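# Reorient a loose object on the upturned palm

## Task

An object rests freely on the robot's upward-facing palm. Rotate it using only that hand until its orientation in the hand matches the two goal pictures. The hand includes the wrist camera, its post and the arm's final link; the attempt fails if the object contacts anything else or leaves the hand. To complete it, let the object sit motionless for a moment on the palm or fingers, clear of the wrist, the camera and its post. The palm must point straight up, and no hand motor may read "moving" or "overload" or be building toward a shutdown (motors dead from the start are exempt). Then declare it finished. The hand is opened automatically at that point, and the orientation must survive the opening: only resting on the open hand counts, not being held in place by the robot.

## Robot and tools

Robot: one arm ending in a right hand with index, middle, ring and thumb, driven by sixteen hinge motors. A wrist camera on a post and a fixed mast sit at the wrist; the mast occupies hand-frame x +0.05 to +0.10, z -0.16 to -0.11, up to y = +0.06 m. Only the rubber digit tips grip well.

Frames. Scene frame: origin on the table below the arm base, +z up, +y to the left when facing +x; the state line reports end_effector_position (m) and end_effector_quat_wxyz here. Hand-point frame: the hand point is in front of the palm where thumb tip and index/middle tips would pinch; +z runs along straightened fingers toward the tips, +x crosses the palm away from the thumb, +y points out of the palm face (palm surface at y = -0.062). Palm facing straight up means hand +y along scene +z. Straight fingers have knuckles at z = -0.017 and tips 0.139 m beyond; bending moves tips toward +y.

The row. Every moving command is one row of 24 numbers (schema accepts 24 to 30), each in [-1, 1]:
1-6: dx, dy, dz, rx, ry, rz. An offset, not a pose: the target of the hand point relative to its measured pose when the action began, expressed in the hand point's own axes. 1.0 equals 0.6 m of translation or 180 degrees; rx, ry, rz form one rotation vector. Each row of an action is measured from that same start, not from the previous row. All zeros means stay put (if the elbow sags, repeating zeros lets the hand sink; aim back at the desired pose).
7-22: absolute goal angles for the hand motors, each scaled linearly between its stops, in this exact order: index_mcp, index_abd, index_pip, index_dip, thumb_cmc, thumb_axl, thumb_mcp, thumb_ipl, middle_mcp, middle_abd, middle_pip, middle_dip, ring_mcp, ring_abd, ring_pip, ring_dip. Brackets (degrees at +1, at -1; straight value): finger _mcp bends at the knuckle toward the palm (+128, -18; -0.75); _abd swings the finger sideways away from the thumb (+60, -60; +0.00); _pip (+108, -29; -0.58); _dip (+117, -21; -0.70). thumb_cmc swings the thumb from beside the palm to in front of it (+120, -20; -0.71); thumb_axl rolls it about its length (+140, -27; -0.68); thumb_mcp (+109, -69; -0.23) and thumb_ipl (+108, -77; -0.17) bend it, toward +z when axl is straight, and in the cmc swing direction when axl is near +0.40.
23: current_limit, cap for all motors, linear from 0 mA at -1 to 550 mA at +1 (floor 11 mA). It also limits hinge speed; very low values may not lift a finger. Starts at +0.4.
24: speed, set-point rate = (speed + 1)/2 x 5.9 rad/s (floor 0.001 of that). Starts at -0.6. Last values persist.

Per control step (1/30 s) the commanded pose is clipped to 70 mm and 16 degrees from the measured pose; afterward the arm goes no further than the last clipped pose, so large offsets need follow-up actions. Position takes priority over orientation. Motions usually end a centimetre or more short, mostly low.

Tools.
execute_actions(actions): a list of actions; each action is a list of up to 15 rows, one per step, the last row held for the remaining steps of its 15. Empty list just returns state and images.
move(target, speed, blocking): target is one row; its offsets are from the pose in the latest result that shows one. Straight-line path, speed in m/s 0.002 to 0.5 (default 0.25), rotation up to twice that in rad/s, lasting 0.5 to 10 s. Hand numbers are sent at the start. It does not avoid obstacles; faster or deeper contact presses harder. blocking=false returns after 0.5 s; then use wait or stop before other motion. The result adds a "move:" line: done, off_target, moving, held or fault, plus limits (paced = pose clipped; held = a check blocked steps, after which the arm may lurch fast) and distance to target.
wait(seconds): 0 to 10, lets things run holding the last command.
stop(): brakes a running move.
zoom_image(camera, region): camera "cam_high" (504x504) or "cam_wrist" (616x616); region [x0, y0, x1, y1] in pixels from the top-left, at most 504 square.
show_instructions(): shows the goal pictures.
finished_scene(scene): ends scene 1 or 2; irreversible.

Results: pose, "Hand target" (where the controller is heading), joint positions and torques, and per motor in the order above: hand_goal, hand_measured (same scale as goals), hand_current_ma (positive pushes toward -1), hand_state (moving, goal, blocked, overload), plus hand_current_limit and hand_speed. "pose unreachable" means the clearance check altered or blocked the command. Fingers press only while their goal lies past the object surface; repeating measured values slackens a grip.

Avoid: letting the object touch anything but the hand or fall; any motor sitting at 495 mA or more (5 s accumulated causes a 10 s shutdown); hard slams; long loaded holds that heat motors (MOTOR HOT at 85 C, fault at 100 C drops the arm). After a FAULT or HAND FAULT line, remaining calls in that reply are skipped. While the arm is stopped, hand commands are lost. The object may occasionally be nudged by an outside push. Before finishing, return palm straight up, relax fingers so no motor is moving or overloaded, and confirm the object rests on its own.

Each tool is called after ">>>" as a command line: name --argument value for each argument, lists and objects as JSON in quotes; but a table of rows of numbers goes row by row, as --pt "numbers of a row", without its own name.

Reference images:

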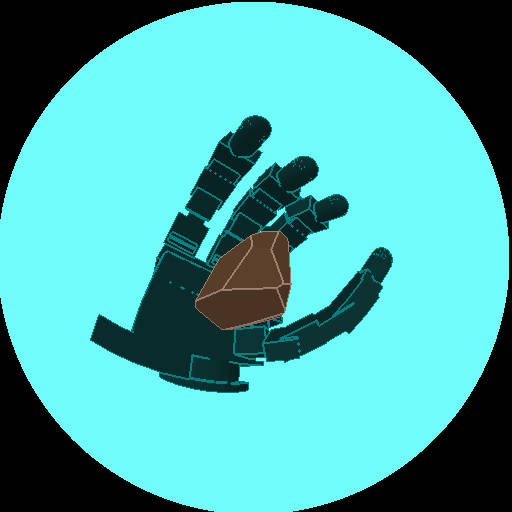

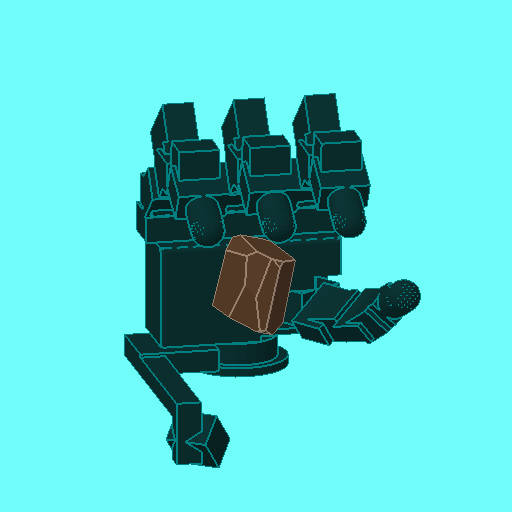

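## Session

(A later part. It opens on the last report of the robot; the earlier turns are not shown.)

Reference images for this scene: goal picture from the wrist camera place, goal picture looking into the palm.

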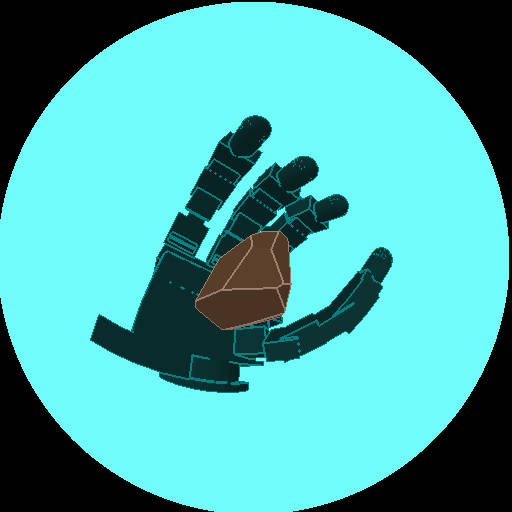

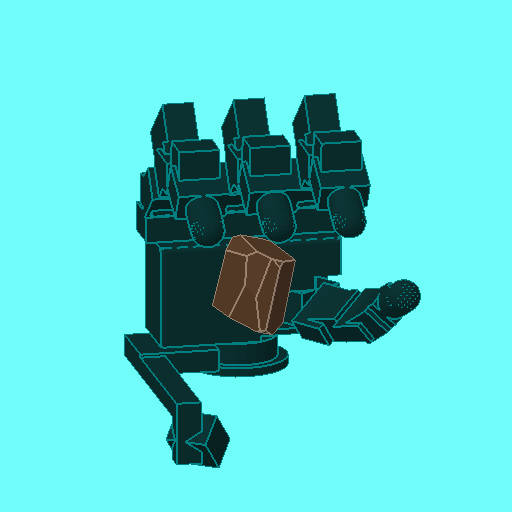

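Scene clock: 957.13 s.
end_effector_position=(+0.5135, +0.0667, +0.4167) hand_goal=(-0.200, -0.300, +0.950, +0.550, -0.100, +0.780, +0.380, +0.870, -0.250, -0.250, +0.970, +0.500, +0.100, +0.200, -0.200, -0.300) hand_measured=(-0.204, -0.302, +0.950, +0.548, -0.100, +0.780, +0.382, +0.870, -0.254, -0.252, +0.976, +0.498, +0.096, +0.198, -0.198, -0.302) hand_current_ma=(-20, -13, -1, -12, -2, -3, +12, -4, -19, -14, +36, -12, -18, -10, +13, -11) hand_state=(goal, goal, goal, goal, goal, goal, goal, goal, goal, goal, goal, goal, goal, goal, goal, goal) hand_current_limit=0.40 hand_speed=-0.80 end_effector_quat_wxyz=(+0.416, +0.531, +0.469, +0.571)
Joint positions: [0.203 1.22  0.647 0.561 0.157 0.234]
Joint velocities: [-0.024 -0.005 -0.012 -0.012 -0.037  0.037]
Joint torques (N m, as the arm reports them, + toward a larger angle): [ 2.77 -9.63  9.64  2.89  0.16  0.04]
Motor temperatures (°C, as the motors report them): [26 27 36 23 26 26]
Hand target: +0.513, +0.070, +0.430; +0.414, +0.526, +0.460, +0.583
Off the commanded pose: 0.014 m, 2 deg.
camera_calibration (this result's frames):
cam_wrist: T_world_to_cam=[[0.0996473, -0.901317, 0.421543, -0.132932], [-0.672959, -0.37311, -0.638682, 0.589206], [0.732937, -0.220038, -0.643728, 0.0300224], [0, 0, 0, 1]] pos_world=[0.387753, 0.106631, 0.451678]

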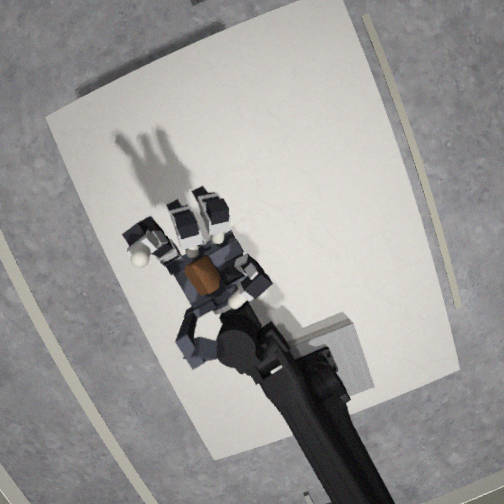

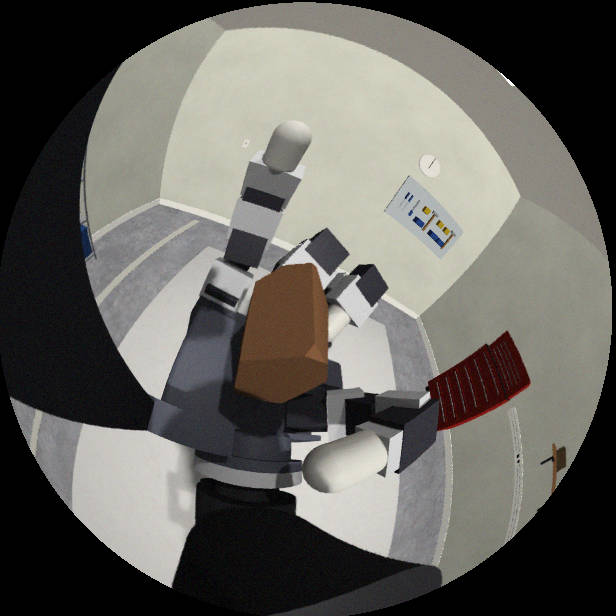

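>>> execute_actions --actions '[[[0,0.02,0,-0.008,0,0,-0.2,-0.3,0.95,0.55,-0.1,0.78,0.38,0.87,-0.25,-0.25,0.97,0.5,0.2,0.15,0.55,0.1,0.4,-0.6]],[[0,0.02,0,-0.008,0,0,-0.2,-0.3,0.95,0.55,-0.1,0.78,0.38,0.87,-0.25,-0.25,0.97,0.5,0.33,0.0,0.55,0.1,0.4,-0.8]],[[0,0.02,0,-0.008,0,0,-0.2,-0.3,0.95,0.55,-0.1,0.78,0.38,0.87,-0.25,-0.25,0.97,0.5,0.33,-0.15,0.55,0.1,0.4,-0.85]]]'

>>> zoom_image --camera "cam_wrist" --region '[190,200,440,450]'

>>> zoom_image --camera "cam_high" --region '[130,200,280,350]'

Scene clock: 992.17 s.
end_effector_position=(+0.5135, +0.0666, +0.4166) hand_goal=(-0.200, -0.300, +0.950, +0.550, -0.100, +0.780, +0.380, +0.870, -0.250, -0.250, +0.970, +0.500, +0.330, -0.150, +0.550, +0.100) hand_measured=(-0.204, -0.302, +0.950, +0.548, -0.100, +0.780, +0.382, +0.870, -0.254, -0.252, +0.976, +0.498, +0.326, -0.146, +0.550, +0.098) hand_current_ma=(-20, -13, -1, -12, -3, -3, +12, -4, -19, -14, +35, -12, -21, +11, -1, -12) hand_state=(goal, goal, goal, goal, goal, goal, goal, goal, goal, goal, goal, goal, goal, moving, goal, goal) hand_current_limit=0.40 hand_speed=-0.85 end_effector_quat_wxyz=(+0.415, +0.531, +0.468, +0.571)
Joint positions: [0.203 1.22  0.647 0.561 0.157 0.236]
Joint velocities: [-0.005 -0.005 -0.012 -0.002  0.007  0.007]
Joint torques (N m, as the arm reports them, + toward a larger angle): [ 1.52 -9.38  9.23  3.29  0.05 -0.15]
Motor temperatures (°C, as the motors report them): [26 27 37 23 26 26]
Hand target: +0.514, +0.064, +0.428; +0.422, +0.526, +0.461, +0.577
Off the commanded pose: 0.012 m, 1 deg.
camera_calibration (this result's frames):
cam_wrist: T_world_to_cam=[[0.099718, -0.902116, 0.419813, -0.132296], [-0.673075, -0.371894, -0.639269, 0.589334], [0.732821, -0.218819, -0.644276, 0.0301367], [0, 0, 0, 1]] pos_world=[0.387773, 0.106417, 0.451699]

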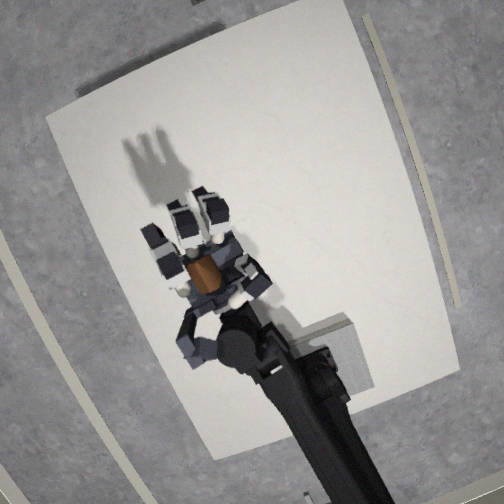

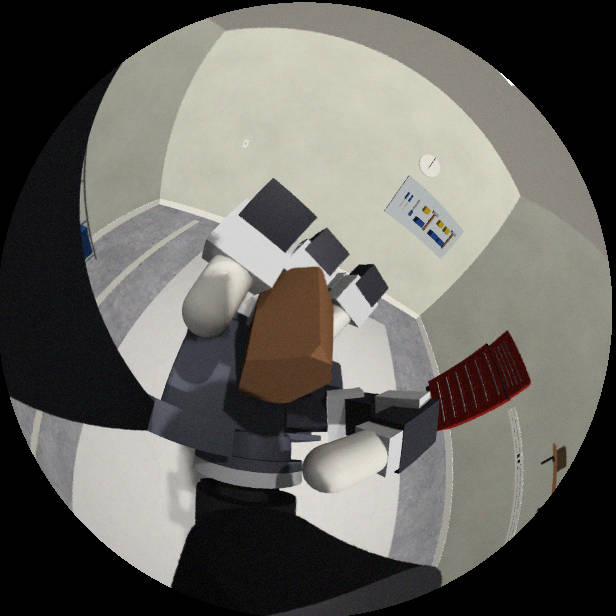

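Region (190, 200, 440, 450) of cam_wrist's 616x616 image, scaled by 2.016, with more detail than that image has.

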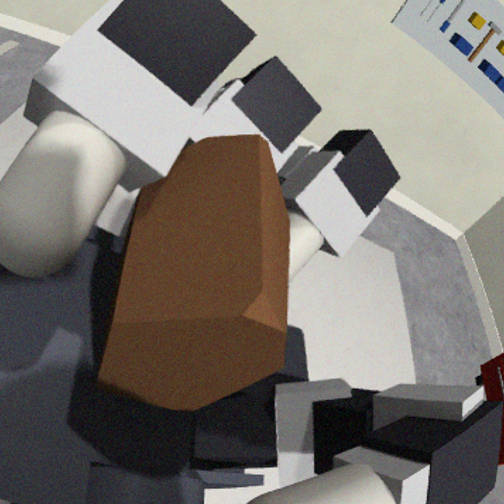

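Region (130, 200, 280, 350) of cam_high's 504x504 image, scaled by 3.360, with more detail than that image has.

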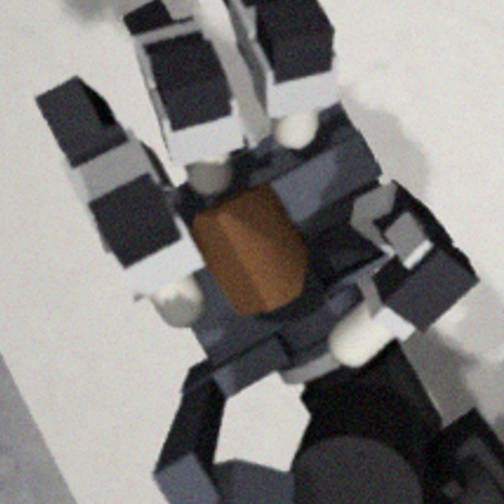

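>>> execute_actions --actions '[[[0,0.02,0,-0.008,0,0,-0.2,-0.3,0.95,0.55,-0.1,0.78,0.38,0.87,-0.25,-0.25,0.97,0.5,0.33,-0.22,0.55,0.1,0.4,-0.9]],[[0,0.02,0,-0.008,0,0,-0.2,-0.3,0.95,0.55,-0.1,0.78,0.38,0.87,-0.25,-0.25,0.97,0.5,0.33,-0.28,0.55,0.1,0.4,-0.9]]]'

>>> zoom_image --camera "cam_wrist" --region '[190,200,440,450]'

>>> zoom_image --camera "cam_high" --region '[130,200,280,350]'

Scene clock: 1002.97 s.
end_effector_position=(+0.5135, +0.0666, +0.4166) hand_goal=(-0.200, -0.300, +0.950, +0.550, -0.100, +0.780, +0.380, +0.870, -0.250, -0.250, +0.970, +0.500, +0.330, -0.280, +0.550, +0.100) hand_measured=(-0.204, -0.302, +0.950, +0.548, -0.100, +0.780, +0.382, +0.870, -0.254, -0.252, +0.976, +0.498, +0.326, -0.278, +0.550, +0.098) hand_current_ma=(-20, -13, -1, -12, -3, -3, +12, -4, -19, -14, +35, -12, -21, +10, -1, -12) hand_state=(goal, goal, goal, goal, goal, goal, goal, goal, goal, goal, goal, goal, goal, goal, goal, goal) hand_current_limit=0.40 hand_speed=-0.90 end_effector_quat_wxyz=(+0.415, +0.531, +0.468, +0.571)
Joint positions: [0.203 1.22  0.647 0.561 0.157 0.236]
Joint velocities: [ 0.005 -0.005 -0.002 -0.012 -0.051  0.037]
Joint torques (N m, as the arm reports them, + toward a larger angle): [ 1.35 -9.34  9.18  3.27  0.06 -0.14]
Motor temperatures (°C, as the motors report them): [26 27 36 23 26 26]
Hand target: +0.514, +0.064, +0.428; +0.422, +0.526, +0.461, +0.577
Off the commanded pose: 0.012 m, 1 deg.
camera_calibration (this result's frames):
cam_wrist: T_world_to_cam=[[0.099718, -0.902116, 0.419813, -0.132296], [-0.673075, -0.371894, -0.639269, 0.589334], [0.732821, -0.218819, -0.644276, 0.0301367], [0, 0, 0, 1]] pos_world=[0.387773, 0.106417, 0.451699]

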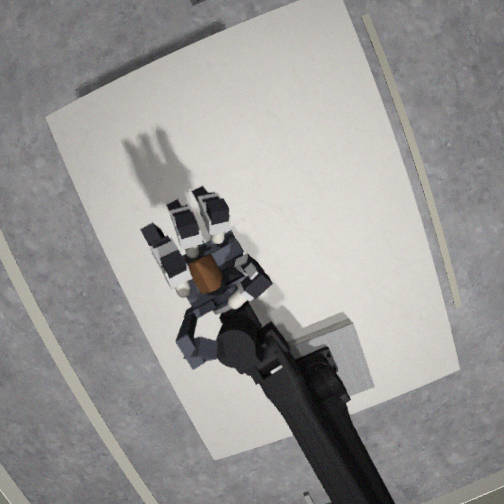

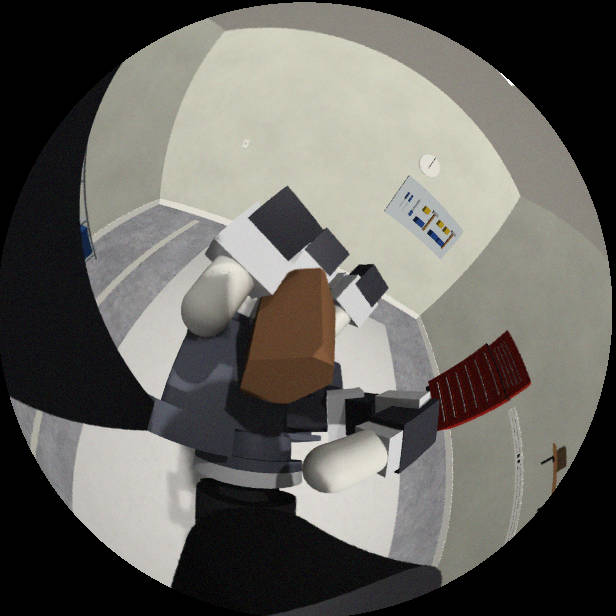

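Region (190, 200, 440, 450) of cam_wrist's 616x616 image, scaled by 2.016, with more detail than that image has.

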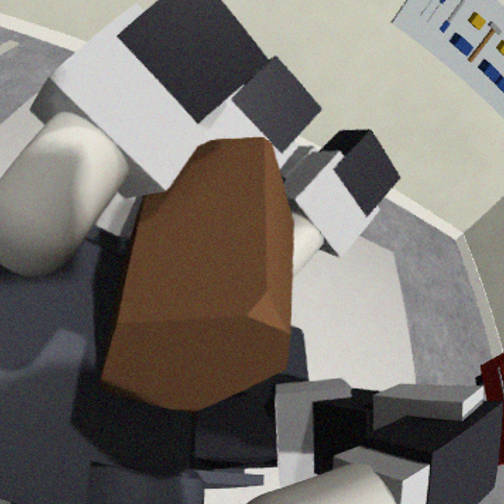

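Region (130, 200, 280, 350) of cam_high's 504x504 image, scaled by 3.360, with more detail than that image has.

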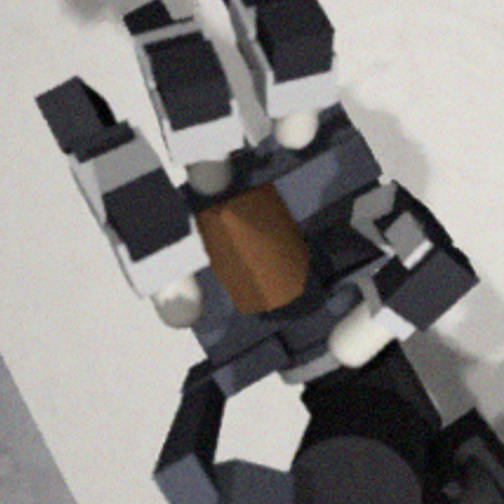

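>>> execute_actions --actions '[[[0,0.02,0,-0.008,0,0,-0.2,-0.3,0.95,0.55,-0.1,0.78,0.38,0.87,-0.3,-0.1,0.97,0.55,0.35,-0.38,0.53,0.1,0.4,-0.87]],[[0,0.02,0,-0.008,0,0,-0.2,-0.3,0.95,0.55,-0.1,0.78,0.38,0.87,-0.3,-0.1,0.97,0.55,0.37,-0.48,0.51,0.1,0.4,-0.87]]]'

>>> zoom_image --camera "cam_wrist" --region '[190,200,440,450]'

>>> zoom_image --camera "cam_high" --region '[130,200,280,350]'

Scene clock: 1007.20 s.
end_effector_position=(+0.5135, +0.0666, +0.4166) hand_goal=(-0.200, -0.300, +0.950, +0.550, -0.100, +0.780, +0.380, +0.870, -0.300, -0.100, +0.970, +0.550, +0.370, -0.480, +0.510, +0.100) hand_measured=(-0.204, -0.302, +0.950, +0.548, -0.100, +0.780, +0.382, +0.870, -0.304, -0.104, +0.976, +0.548, +0.366, -0.478, +0.516, +0.098) hand_current_ma=(-20, -13, -1, -12, -3, -3, +12, -4, -20, -16, +35, -12, -21, +10, +33, -12) hand_state=(goal, goal, goal, goal, goal, goal, goal, goal, goal, goal, goal, goal, goal, goal, goal, goal) hand_current_limit=0.40 hand_speed=-0.87 end_effector_quat_wxyz=(+0.415, +0.531, +0.468, +0.571)
Joint positions: [0.203 1.22  0.647 0.561 0.157 0.236]
Joint velocities: [-0.005 -0.015  0.007 -0.012  0.022 -0.022]
Joint torques (N m, as the arm reports them, + toward a larger angle): [ 1.51 -9.47  9.21  3.29  0.06 -0.15]
Motor temperatures (°C, as the motors report them): [26 27 36 23 26 26]
Hand target: +0.514, +0.064, +0.428; +0.422, +0.526, +0.461, +0.577
Off the commanded pose: 0.012 m, 1 deg.
camera_calibration (this result's frames):
cam_wrist: T_world_to_cam=[[0.099718, -0.902116, 0.419813, -0.132296], [-0.673075, -0.371894, -0.639269, 0.589334], [0.732821, -0.218819, -0.644276, 0.0301367], [0, 0, 0, 1]] pos_world=[0.387773, 0.106417, 0.451699]

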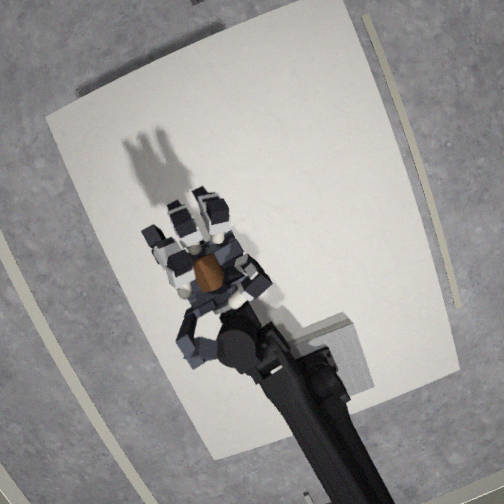

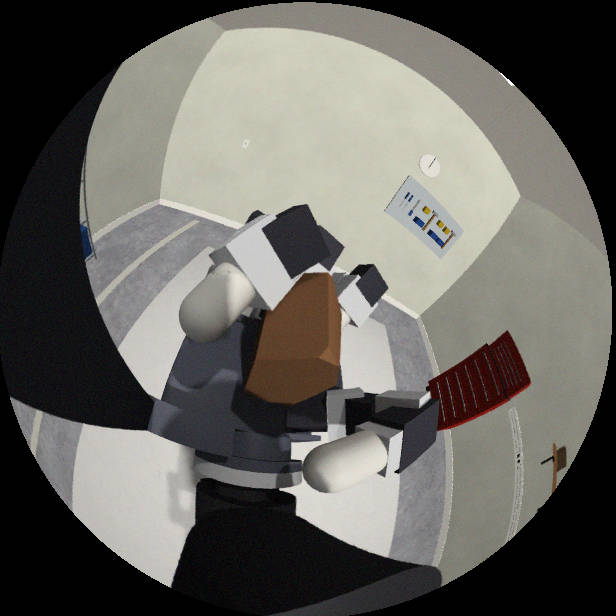

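Region (190, 200, 440, 450) of cam_wrist's 616x616 image, scaled by 2.016, with more detail than that image has.

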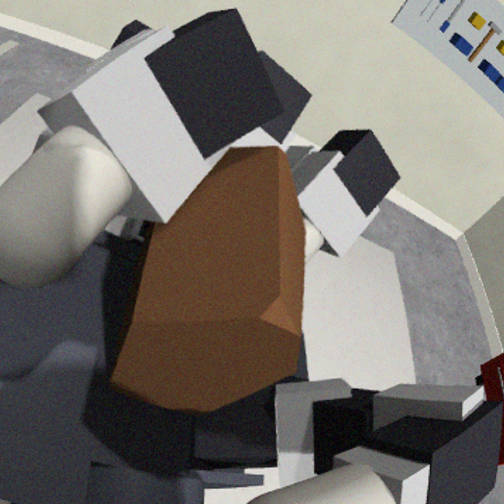

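Region (130, 200, 280, 350) of cam_high's 504x504 image, scaled by 3.360, with more detail than that image has.

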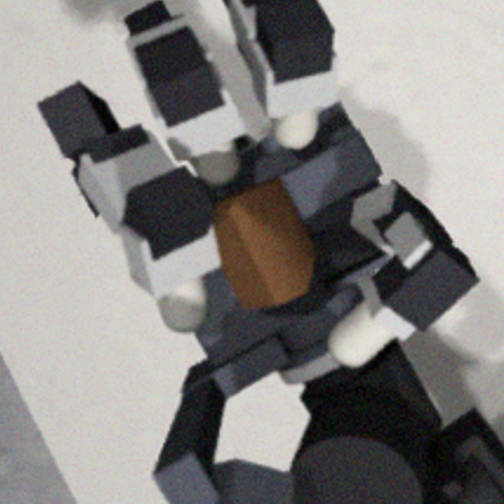

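>>> execute_actions --actions '[[[0,0.02,0,-0.008,0,0,-0.2,-0.3,0.95,0.55,-0.85,0.7,0.38,0.9,-0.3,-0.1,0.97,0.55,0.37,-0.4,0.51,0.1,0.4,-0.6]],[[0,0.02,0,-0.008,0,0,-0.2,-0.3,0.95,0.55,-0.85,0.45,0.6,0.9,-0.3,-0.1,0.97,0.55,0.37,-0.4,0.51,0.1,0.4,-0.7]],[[0,0.02,0,-0.008,0,0,-0.2,-0.3,0.95,0.55,-0.85,0.45,0.82,0.9,-0.3,-0.1,0.97,0.55,0.37,-0.4,0.51,0.1,0.4,-0.7]]]'

>>> zoom_image --camera "cam_wrist" --region '[190,200,440,450]'

>>> zoom_image --camera "cam_high" --region '[130,200,280,350]'

Scene clock: 1022.60 s.
end_effector_position=(+0.5135, +0.0666, +0.4166) hand_goal=(-0.200, -0.300, +0.950, +0.550, -0.850, +0.450, +0.820, +0.900, -0.300, -0.100, +0.970, +0.550, +0.370, -0.400, +0.510, +0.100) hand_measured=(-0.204, -0.302, +0.950, +0.548, -0.854, +0.452, +0.816, +0.900, -0.304, -0.104, +0.976, +0.548, +0.368, -0.408, +0.516, +0.098) hand_current_ma=(-20, -13, -1, -12, -19, +17, -8, -3, -20, -16, +35, -12, -15, -31, +33, -12) hand_state=(goal, goal, goal, goal, goal, goal, moving, goal, goal, goal, goal, goal, goal, goal, goal, goal) hand_current_limit=0.40 hand_speed=-0.70 end_effector_quat_wxyz=(+0.415, +0.531, +0.468, +0.571)
Joint positions: [0.203 1.22  0.647 0.561 0.157 0.236]
Joint velocities: [-0.005 -0.015  0.007 -0.002 -0.051  0.037]
Joint torques (N m, as the arm reports them, + toward a larger angle): [ 1.28 -9.5   9.25  3.28  0.06 -0.16]
Motor temperatures (°C, as the motors report them): [26 27 36 23 26 26]
Hand target: +0.514, +0.064, +0.428; +0.422, +0.526, +0.461, +0.577
Off the commanded pose: 0.012 m, 1 deg.
camera_calibration (this result's frames):
cam_wrist: T_world_to_cam=[[0.099718, -0.902116, 0.419813, -0.132296], [-0.673075, -0.371894, -0.639269, 0.589334], [0.732821, -0.218819, -0.644276, 0.0301367], [0, 0, 0, 1]] pos_world=[0.387773, 0.106417, 0.451699]

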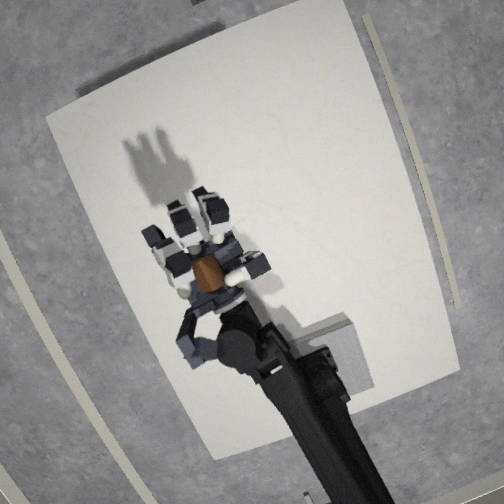

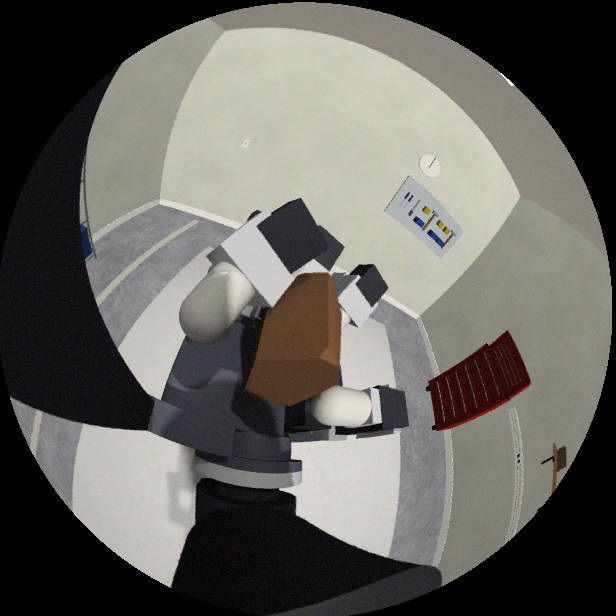

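Region (190, 200, 440, 450) of cam_wrist's 616x616 image, scaled by 2.016, with more detail than that image has.

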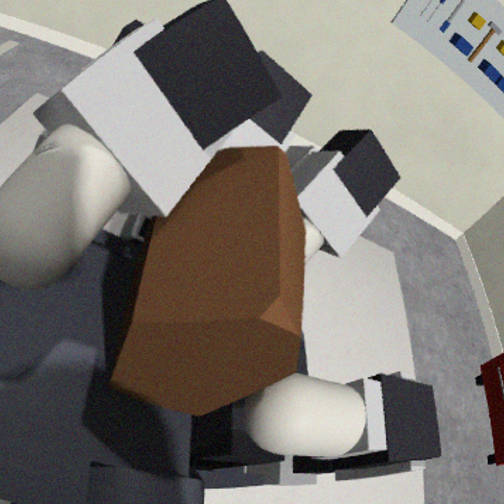

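Region (130, 200, 280, 350) of cam_high's 504x504 image, scaled by 3.360, with more detail than that image has.

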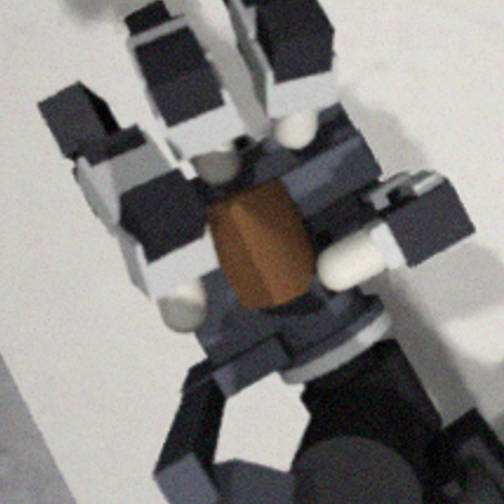

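>>> execute_actions --actions '[[[0,0.02,0,-0.008,0,0,-0.2,-0.3,0.95,0.55,-0.85,0.33,0.88,0.97,-0.3,-0.1,0.97,0.55,0.37,-0.4,0.51,0.1,0.4,-0.85]],[[0,0.02,0,-0.008,0,0,-0.2,-0.3,0.95,0.55,-0.76,0.33,0.9,0.97,-0.3,-0.1,0.97,0.55,0.37,-0.4,0.51,0.1,0.4,-0.9]],[[0,0.02,0,-0.008,0,0,-0.2,-0.3,0.95,0.55,-0.68,0.33,0.9,0.97,-0.3,-0.1,0.97,0.55,0.37,-0.4,0.51,0.1,0.4,-0.9]]]'

>>> zoom_image --camera "cam_wrist" --region '[190,200,440,450]'

>>> zoom_image --camera "cam_high" --region '[130,200,280,350]'

Scene clock: 1033.70 s.
end_effector_position=(+0.5135, +0.0666, +0.4166) hand_goal=(-0.200, -0.300, +0.950, +0.550, -0.680, +0.330, +0.900, +0.970, -0.300, -0.100, +0.970, +0.550, +0.370, -0.400, +0.510, +0.100) hand_measured=(-0.204, -0.302, +0.950, +0.548, -0.784, +0.342, +0.868, +0.964, -0.312, -0.104, +0.972, +0.554, +0.358, -0.398, +0.516, +0.100) hand_current_ma=(-20, -13, -1, -12, -383, +75, -212, -41, -67, -16, +11, +23, -60, +7, +33, -2) hand_state=(goal, goal, goal, goal, blocked, goal, blocked, goal, goal, goal, goal, goal, goal, goal, goal, goal) hand_current_limit=0.40 hand_speed=-0.90 end_effector_quat_wxyz=(+0.415, +0.531, +0.468, +0.571)
Joint positions: [0.203 1.22  0.647 0.561 0.157 0.236]
Joint velocities: [-0.005  0.005 -0.002  0.007 -0.022  0.051]
Joint torques (N m, as the arm reports them, + toward a larger angle): [ 1.45 -9.39  9.18  3.32  0.07 -0.15]
Motor temperatures (°C, as the motors report them): [26 27 36 23 26 26]
Hand target: +0.514, +0.064, +0.428; +0.422, +0.526, +0.461, +0.577
Off the commanded pose: 0.012 m, 1 deg.
camera_calibration (this result's frames):
cam_wrist: T_world_to_cam=[[0.099718, -0.902116, 0.419813, -0.132296], [-0.673075, -0.371894, -0.639269, 0.589334], [0.732821, -0.218819, -0.644276, 0.0301367], [0, 0, 0, 1]] pos_world=[0.387773, 0.106417, 0.451699]

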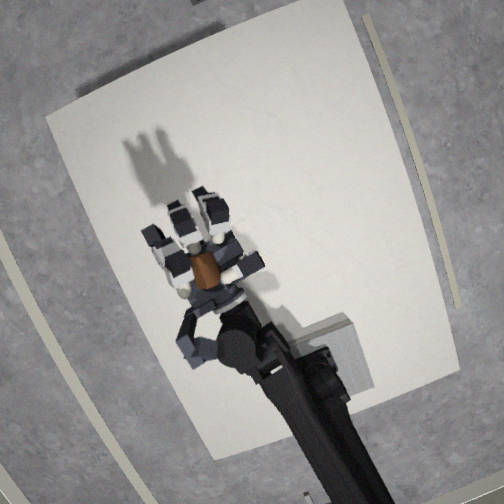

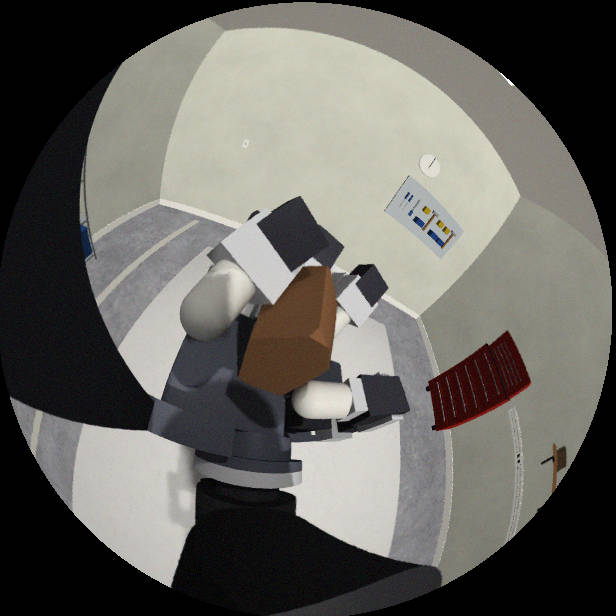

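Region (190, 200, 440, 450) of cam_wrist's 616x616 image, scaled by 2.016, with more detail than that image has.

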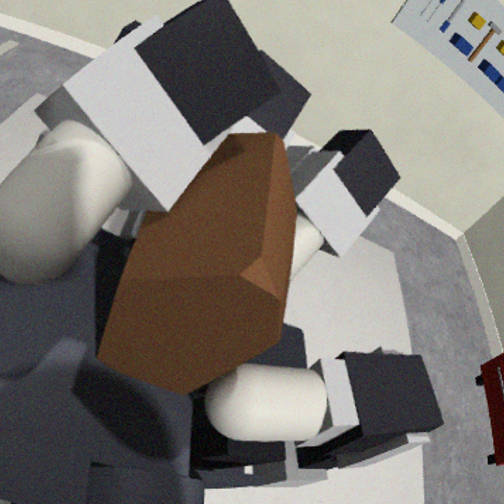

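Region (130, 200, 280, 350) of cam_high's 504x504 image, scaled by 3.360, with more detail than that image has.

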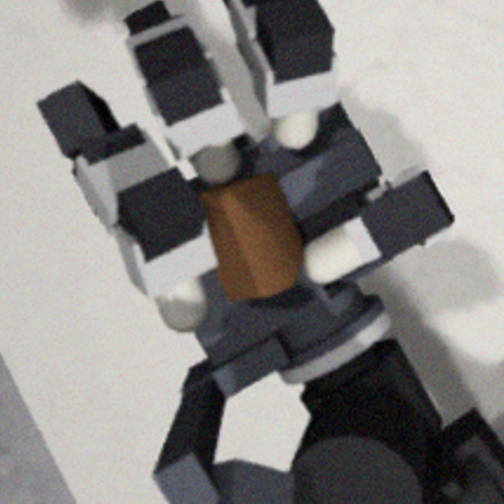

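>>> execute_actions --actions '[[[0,0.02,0,-0.008,0,0,-0.2,-0.3,0.95,0.55,-0.78,0.34,0.87,0.97,-0.33,-0.1,0.97,0.57,0.38,-0.46,0.5,0.1,0.4,-0.9]],[[0,0.02,0,-0.008,0,0,-0.2,-0.3,0.95,0.55,-0.78,0.34,0.87,0.97,-0.33,-0.1,0.97,0.57,0.42,-0.52,0.47,0.1,0.4,-0.9]]]'

>>> zoom_image --camera "cam_wrist" --region '[190,200,440,450]'

>>> zoom_image --camera "cam_high" --region '[130,200,280,350]'

Scene clock: 1039.23 s.
end_effector_position=(+0.5135, +0.0666, +0.4166) hand_goal=(-0.200, -0.300, +0.950, +0.550, -0.780, +0.340, +0.870, +0.970, -0.330, -0.100, +0.970, +0.570, +0.420, -0.520, +0.470, +0.100) hand_measured=(-0.204, -0.302, +0.950, +0.548, -0.792, +0.346, +0.862, +0.972, -0.336, -0.100, +0.972, +0.568, +0.364, -0.476, +0.466, +0.100) hand_current_ma=(-20, -13, -1, -12, -65, +39, -52, +10, -35, -2, +7, -7, -303, +191, -19, -2) hand_state=(goal, goal, goal, goal, goal, goal, goal, goal, goal, goal, goal, goal, blocked, blocked, goal, goal) hand_current_limit=0.40 hand_speed=-0.90 end_effector_quat_wxyz=(+0.415, +0.531, +0.468, +0.571)
Joint positions: [0.203 1.22  0.647 0.561 0.157 0.236]
Joint velocities: [ 0.005 -0.005 -0.012  0.002 -0.066 -0.037]
Joint torques (N m, as the arm reports them, + toward a larger angle): [ 1.37 -9.36  9.23  3.31  0.06 -0.17]
Motor temperatures (°C, as the motors report them): [26 27 36 23 26 26]
Hand target: +0.514, +0.064, +0.428; +0.422, +0.526, +0.461, +0.577
Off the commanded pose: 0.012 m, 1 deg.
camera_calibration (this result's frames):
cam_wrist: T_world_to_cam=[[0.099718, -0.902116, 0.419813, -0.132296], [-0.673075, -0.371894, -0.639269, 0.589334], [0.732821, -0.218819, -0.644276, 0.0301367], [0, 0, 0, 1]] pos_world=[0.387773, 0.106417, 0.451699]

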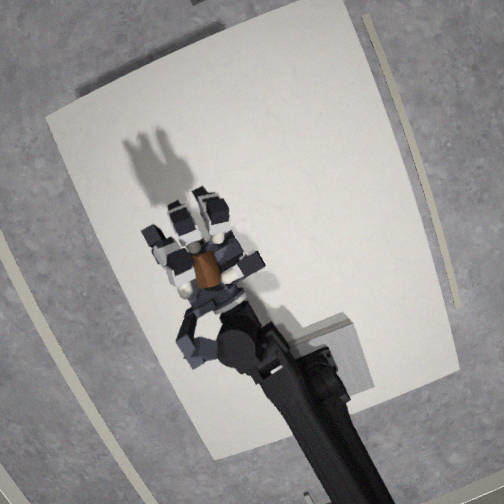

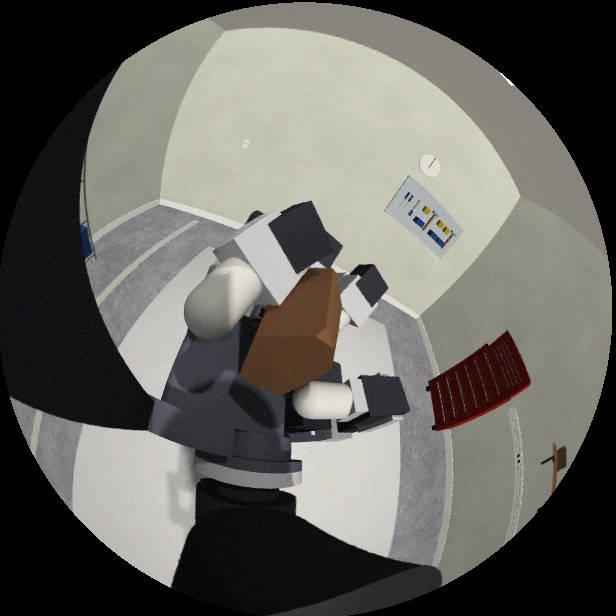

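Region (190, 200, 440, 450) of cam_wrist's 616x616 image, scaled by 2.016, with more detail than that image has.

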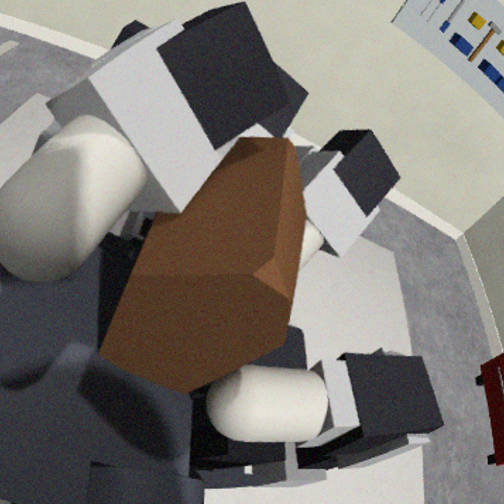

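Region (130, 200, 280, 350) of cam_high's 504x504 image, scaled by 3.360, with more detail than that image has.

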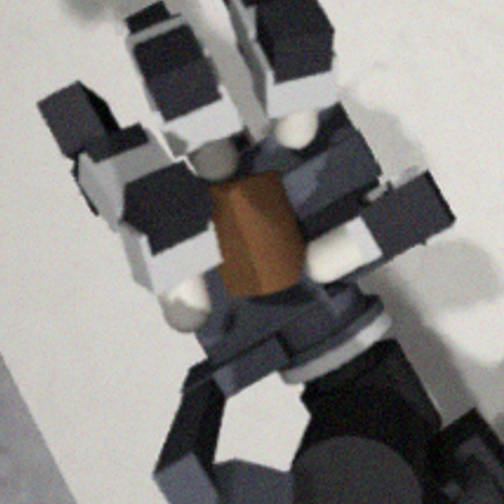

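>>> execute_actions --actions '[[[0,0.02,0,-0.008,0,0,-0.2,-0.3,0.95,0.55,-0.78,0.34,0.87,0.97,-0.33,-0.1,0.97,0.57,0.33,-0.1,0.4,0.0,0.4,-0.75]],[[0,0.02,0,-0.008,0,0,-0.2,-0.3,0.95,0.55,-0.78,0.34,0.87,0.97,-0.33,-0.1,0.97,0.57,0.46,-0.05,0.45,-0.2,0.4,-0.8]],[[0,0.02,0,-0.008,0,0,-0.2,-0.3,0.95,0.55,-0.78,0.34,0.87,0.97,-0.33,-0.1,0.97,0.57,0.46,-0.15,0.45,-0.2,0.4,-0.88]],[[0,0.02,0,-0.008,0,0,-0.2,-0.3,0.95,0.55,-0.78,0.34,0.87,0.97,-0.33,-0.1,0.97,0.57,0.46,-0.24,0.45,-0.2,0.4,-0.9]]]'

>>> zoom_image --camera "cam_wrist" --region '[190,200,440,450]'

>>> zoom_image --camera "cam_high" --region '[130,200,280,350]'

Scene clock: 1046.47 s.
end_effector_position=(+0.5135, +0.0666, +0.4166) hand_goal=(-0.200, -0.300, +0.950, +0.550, -0.780, +0.340, +0.870, +0.970, -0.330, -0.100, +0.970, +0.570, +0.460, -0.240, +0.450, -0.200) hand_measured=(-0.204, -0.302, +0.950, +0.548, -0.792, +0.342, +0.868, +0.972, -0.338, -0.100, +0.970, +0.570, +0.458, -0.236, +0.450, -0.196) hand_current_ma=(-20, -13, -1, -12, -59, +16, -16, +17, -46, -2, +2, +1, -9, +22, +1, +18) hand_state=(goal, goal, goal, goal, goal, goal, goal, goal, goal, goal, goal, goal, goal, goal, goal, goal) hand_current_limit=0.40 hand_speed=-0.90 end_effector_quat_wxyz=(+0.415, +0.531, +0.468, +0.571)
Joint positions: [0.203 1.22  0.647 0.561 0.157 0.236]
Joint velocities: [0.005 0.005 0.007 0.002 0.022 0.022]
Joint torques (N m, as the arm reports them, + toward a larger angle): [ 1.35 -9.38  9.21  3.28  0.06 -0.16]
Motor temperatures (°C, as the motors report them): [26 27 36 23 26 26]
Hand target: +0.514, +0.064, +0.428; +0.422, +0.526, +0.461, +0.577
Off the commanded pose: 0.012 m, 1 deg.
camera_calibration (this result's frames):
cam_wrist: T_world_to_cam=[[0.099718, -0.902116, 0.419813, -0.132296], [-0.673075, -0.371894, -0.639269, 0.589334], [0.732821, -0.218819, -0.644276, 0.0301367], [0, 0, 0, 1]] pos_world=[0.387773, 0.106417, 0.451699]

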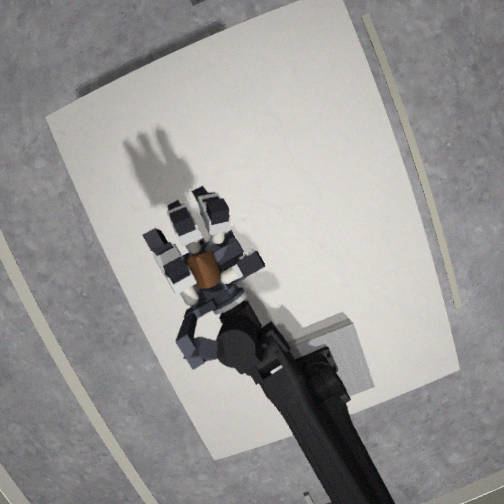

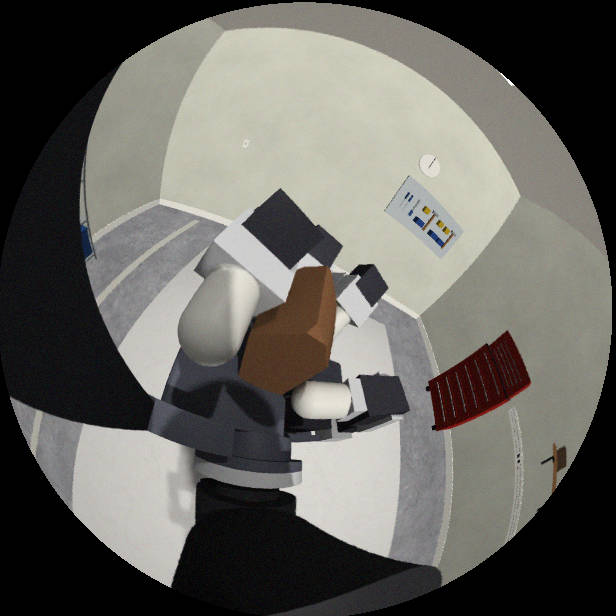

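Region (190, 200, 440, 450) of cam_wrist's 616x616 image, scaled by 2.016, with more detail than that image has.

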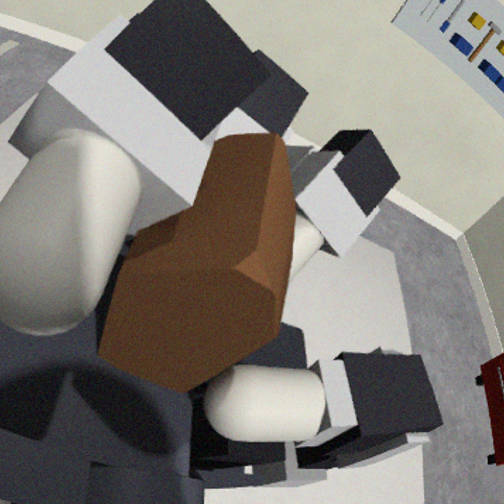

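Region (130, 200, 280, 350) of cam_high's 504x504 image, scaled by 3.360, with more detail than that image has.

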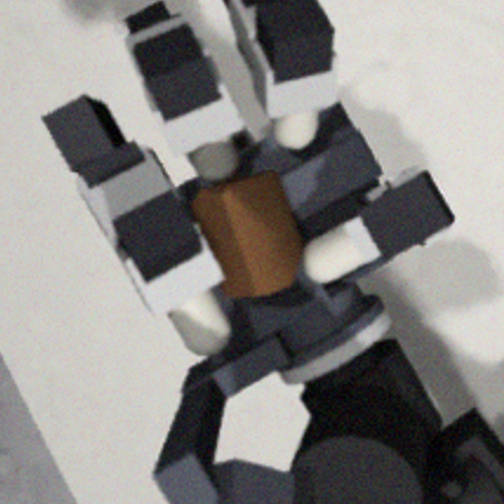

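>>> execute_actions --actions '[[[0,0.02,0,-0.008,0,0,-0.2,-0.3,0.95,0.55,-0.78,0.34,0.87,0.97,-0.33,-0.1,0.97,0.57,0.45,-0.31,0.43,-0.2,0.4,-0.9]],[[0,0.02,0,-0.008,0,0,-0.2,-0.3,0.95,0.55,-0.78,0.34,0.87,0.97,-0.33,-0.1,0.97,0.57,0.45,-0.39,0.41,-0.2,0.4,-0.9]]]'

>>> zoom_image --camera "cam_wrist" --region '[190,200,440,450]'

>>> zoom_image --camera "cam_high" --region '[130,200,280,350]'

Scene clock: 1052.03 s.
end_effector_position=(+0.5135, +0.0666, +0.4166) hand_goal=(-0.200, -0.300, +0.950, +0.550, -0.780, +0.340, +0.870, +0.970, -0.330, -0.100, +0.970, +0.570, +0.450, -0.390, +0.410, -0.200) hand_measured=(-0.204, -0.302, +0.950, +0.548, -0.792, +0.342, +0.864, +0.976, -0.342, -0.098, +0.968, +0.570, +0.440, -0.350, +0.410, -0.200) hand_current_ma=(-20, -13, -1, -12, -60, +16, -34, +41, -60, +10, -13, +1, -55, +173, -2, +2) hand_state=(goal, goal, goal, goal, goal, goal, goal, goal, goal, goal, goal, goal, goal, blocked, goal, goal) hand_current_limit=0.40 hand_speed=-0.90 end_effector_quat_wxyz=(+0.415, +0.531, +0.468, +0.571)
Joint positions: [0.203 1.22  0.647 0.561 0.157 0.236]
Joint velocities: [-0.005  0.005  0.012  0.007 -0.037 -0.066]
Joint torques (N m, as the arm reports them, + toward a larger angle): [ 1.44 -9.36  9.16  3.29  0.04 -0.16]
Motor temperatures (°C, as the motors report them): [26 27 36 23 26 26]
Hand target: +0.514, +0.064, +0.428; +0.422, +0.526, +0.461, +0.577
Off the commanded pose: 0.012 m, 1 deg.
camera_calibration (this result's frames):
cam_wrist: T_world_to_cam=[[0.099718, -0.902116, 0.419813, -0.132296], [-0.673075, -0.371894, -0.639269, 0.589334], [0.732821, -0.218819, -0.644276, 0.0301367], [0, 0, 0, 1]] pos_world=[0.387773, 0.106417, 0.451699]

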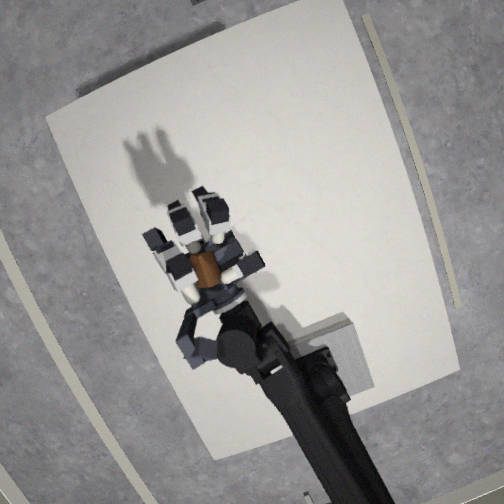

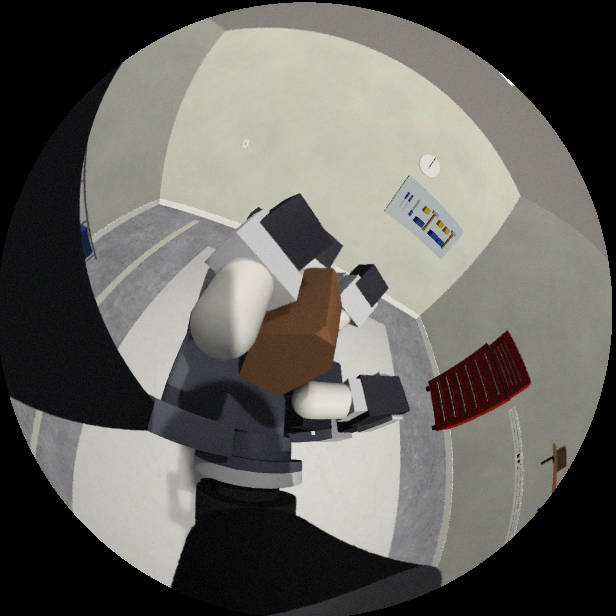

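Region (190, 200, 440, 450) of cam_wrist's 616x616 image, scaled by 2.016, with more detail than that image has.

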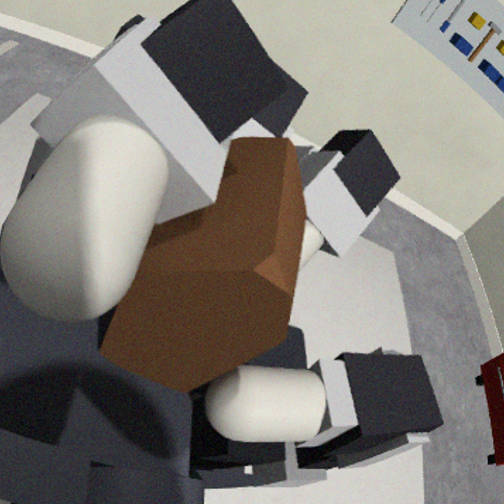

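Region (130, 200, 280, 350) of cam_high's 504x504 image, scaled by 3.360, with more detail than that image has.

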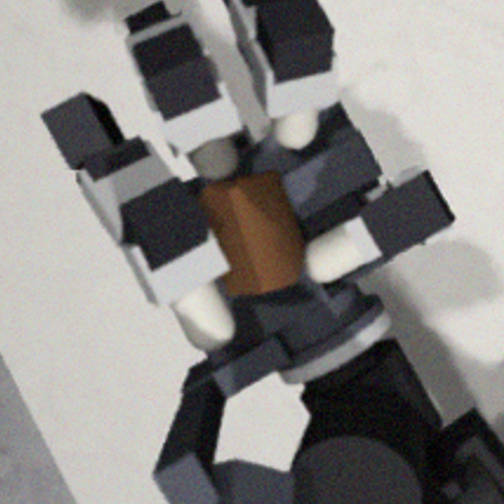

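>>> execute_actions --actions '[[[0,0.02,0,-0.008,0,0,-0.2,-0.3,0.95,0.55,-0.82,0.34,0.86,0.97,-0.36,-0.1,0.97,0.58,0.44,-0.44,0.39,-0.2,0.4,-0.92]],[[0,0.02,0,-0.008,0,0,-0.2,-0.3,0.95,0.55,-0.84,0.34,0.85,0.97,-0.36,-0.1,0.97,0.58,0.44,-0.5,0.38,-0.2,0.4,-0.92]]]'

>>> zoom_image --camera "cam_wrist" --region '[190,200,440,450]'

>>> zoom_image --camera "cam_high" --region '[130,200,280,350]'

Scene clock: 1057.83 s.
end_effector_position=(+0.5135, +0.0666, +0.4166) hand_goal=(-0.200, -0.300, +0.950, +0.550, -0.840, +0.340, +0.850, +0.970, -0.360, -0.100, +0.970, +0.580, +0.440, -0.500, +0.380, -0.200) hand_measured=(-0.204, -0.302, +0.950, +0.548, -0.844, +0.342, +0.852, +0.976, -0.366, -0.098, +0.972, +0.582, +0.434, -0.480, +0.384, -0.200) hand_current_ma=(-20, -13, -1, -12, -25, +16, +7, +41, -35, +10, +7, +11, -27, +86, +24, +2) hand_state=(goal, goal, goal, goal, goal, goal, goal, goal, goal, goal, goal, goal, goal, goal, goal, goal) hand_current_limit=0.40 hand_speed=-0.92 end_effector_quat_wxyz=(+0.415, +0.531, +0.468, +0.571)
Joint positions: [0.203 1.22  0.647 0.561 0.157 0.236]
Joint velocities: [-0.005 -0.005  0.002  0.002 -0.022  0.007]
Joint torques (N m, as the arm reports them, + toward a larger angle): [ 1.46 -9.29  9.23  3.29  0.07 -0.15]
Motor temperatures (°C, as the motors report them): [26 27 36 23 26 26]
Hand target: +0.514, +0.064, +0.428; +0.422, +0.526, +0.461, +0.577
Off the commanded pose: 0.012 m, 1 deg.
camera_calibration (this result's frames):
cam_wrist: T_world_to_cam=[[0.099718, -0.902116, 0.419813, -0.132296], [-0.673075, -0.371894, -0.639269, 0.589334], [0.732821, -0.218819, -0.644276, 0.0301367], [0, 0, 0, 1]] pos_world=[0.387773, 0.106417, 0.451699]

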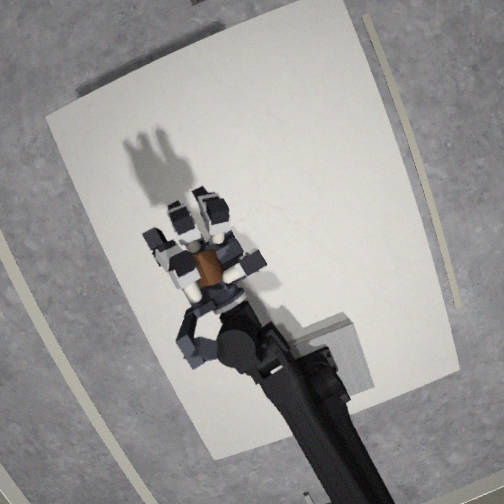

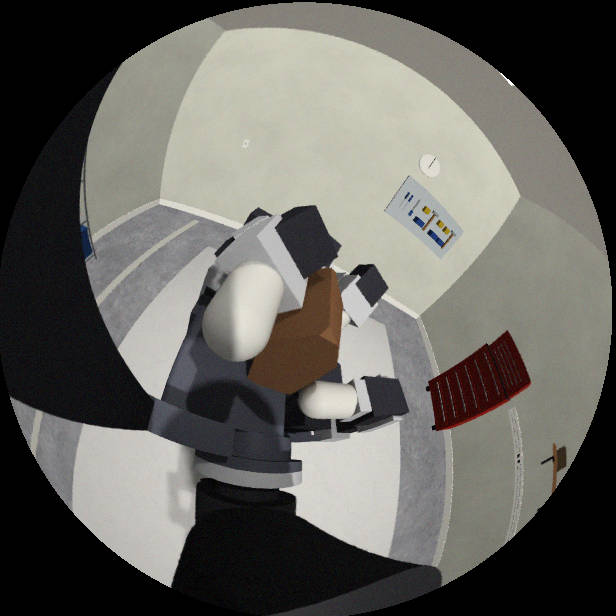

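Region (190, 200, 440, 450) of cam_wrist's 616x616 image, scaled by 2.016, with more detail than that image has.

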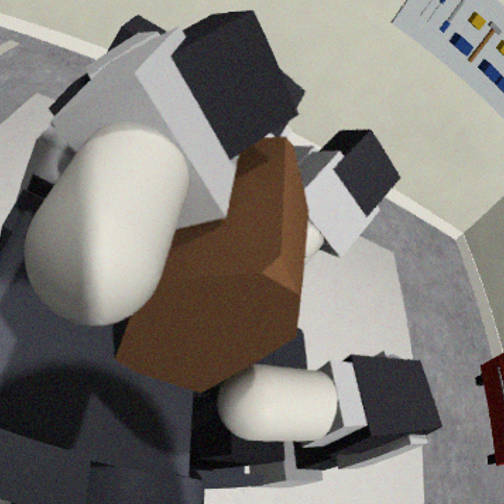

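Region (130, 200, 280, 350) of cam_high's 504x504 image, scaled by 3.360, with more detail than that image has.

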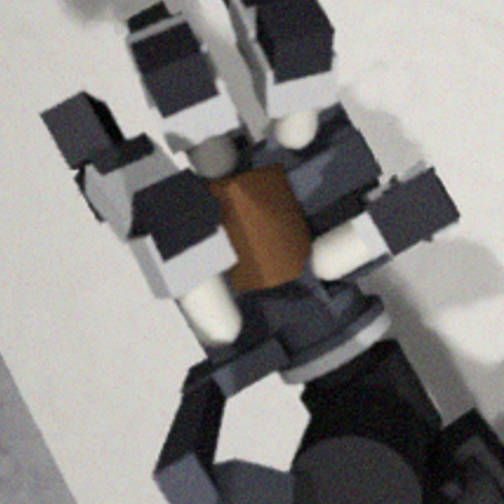

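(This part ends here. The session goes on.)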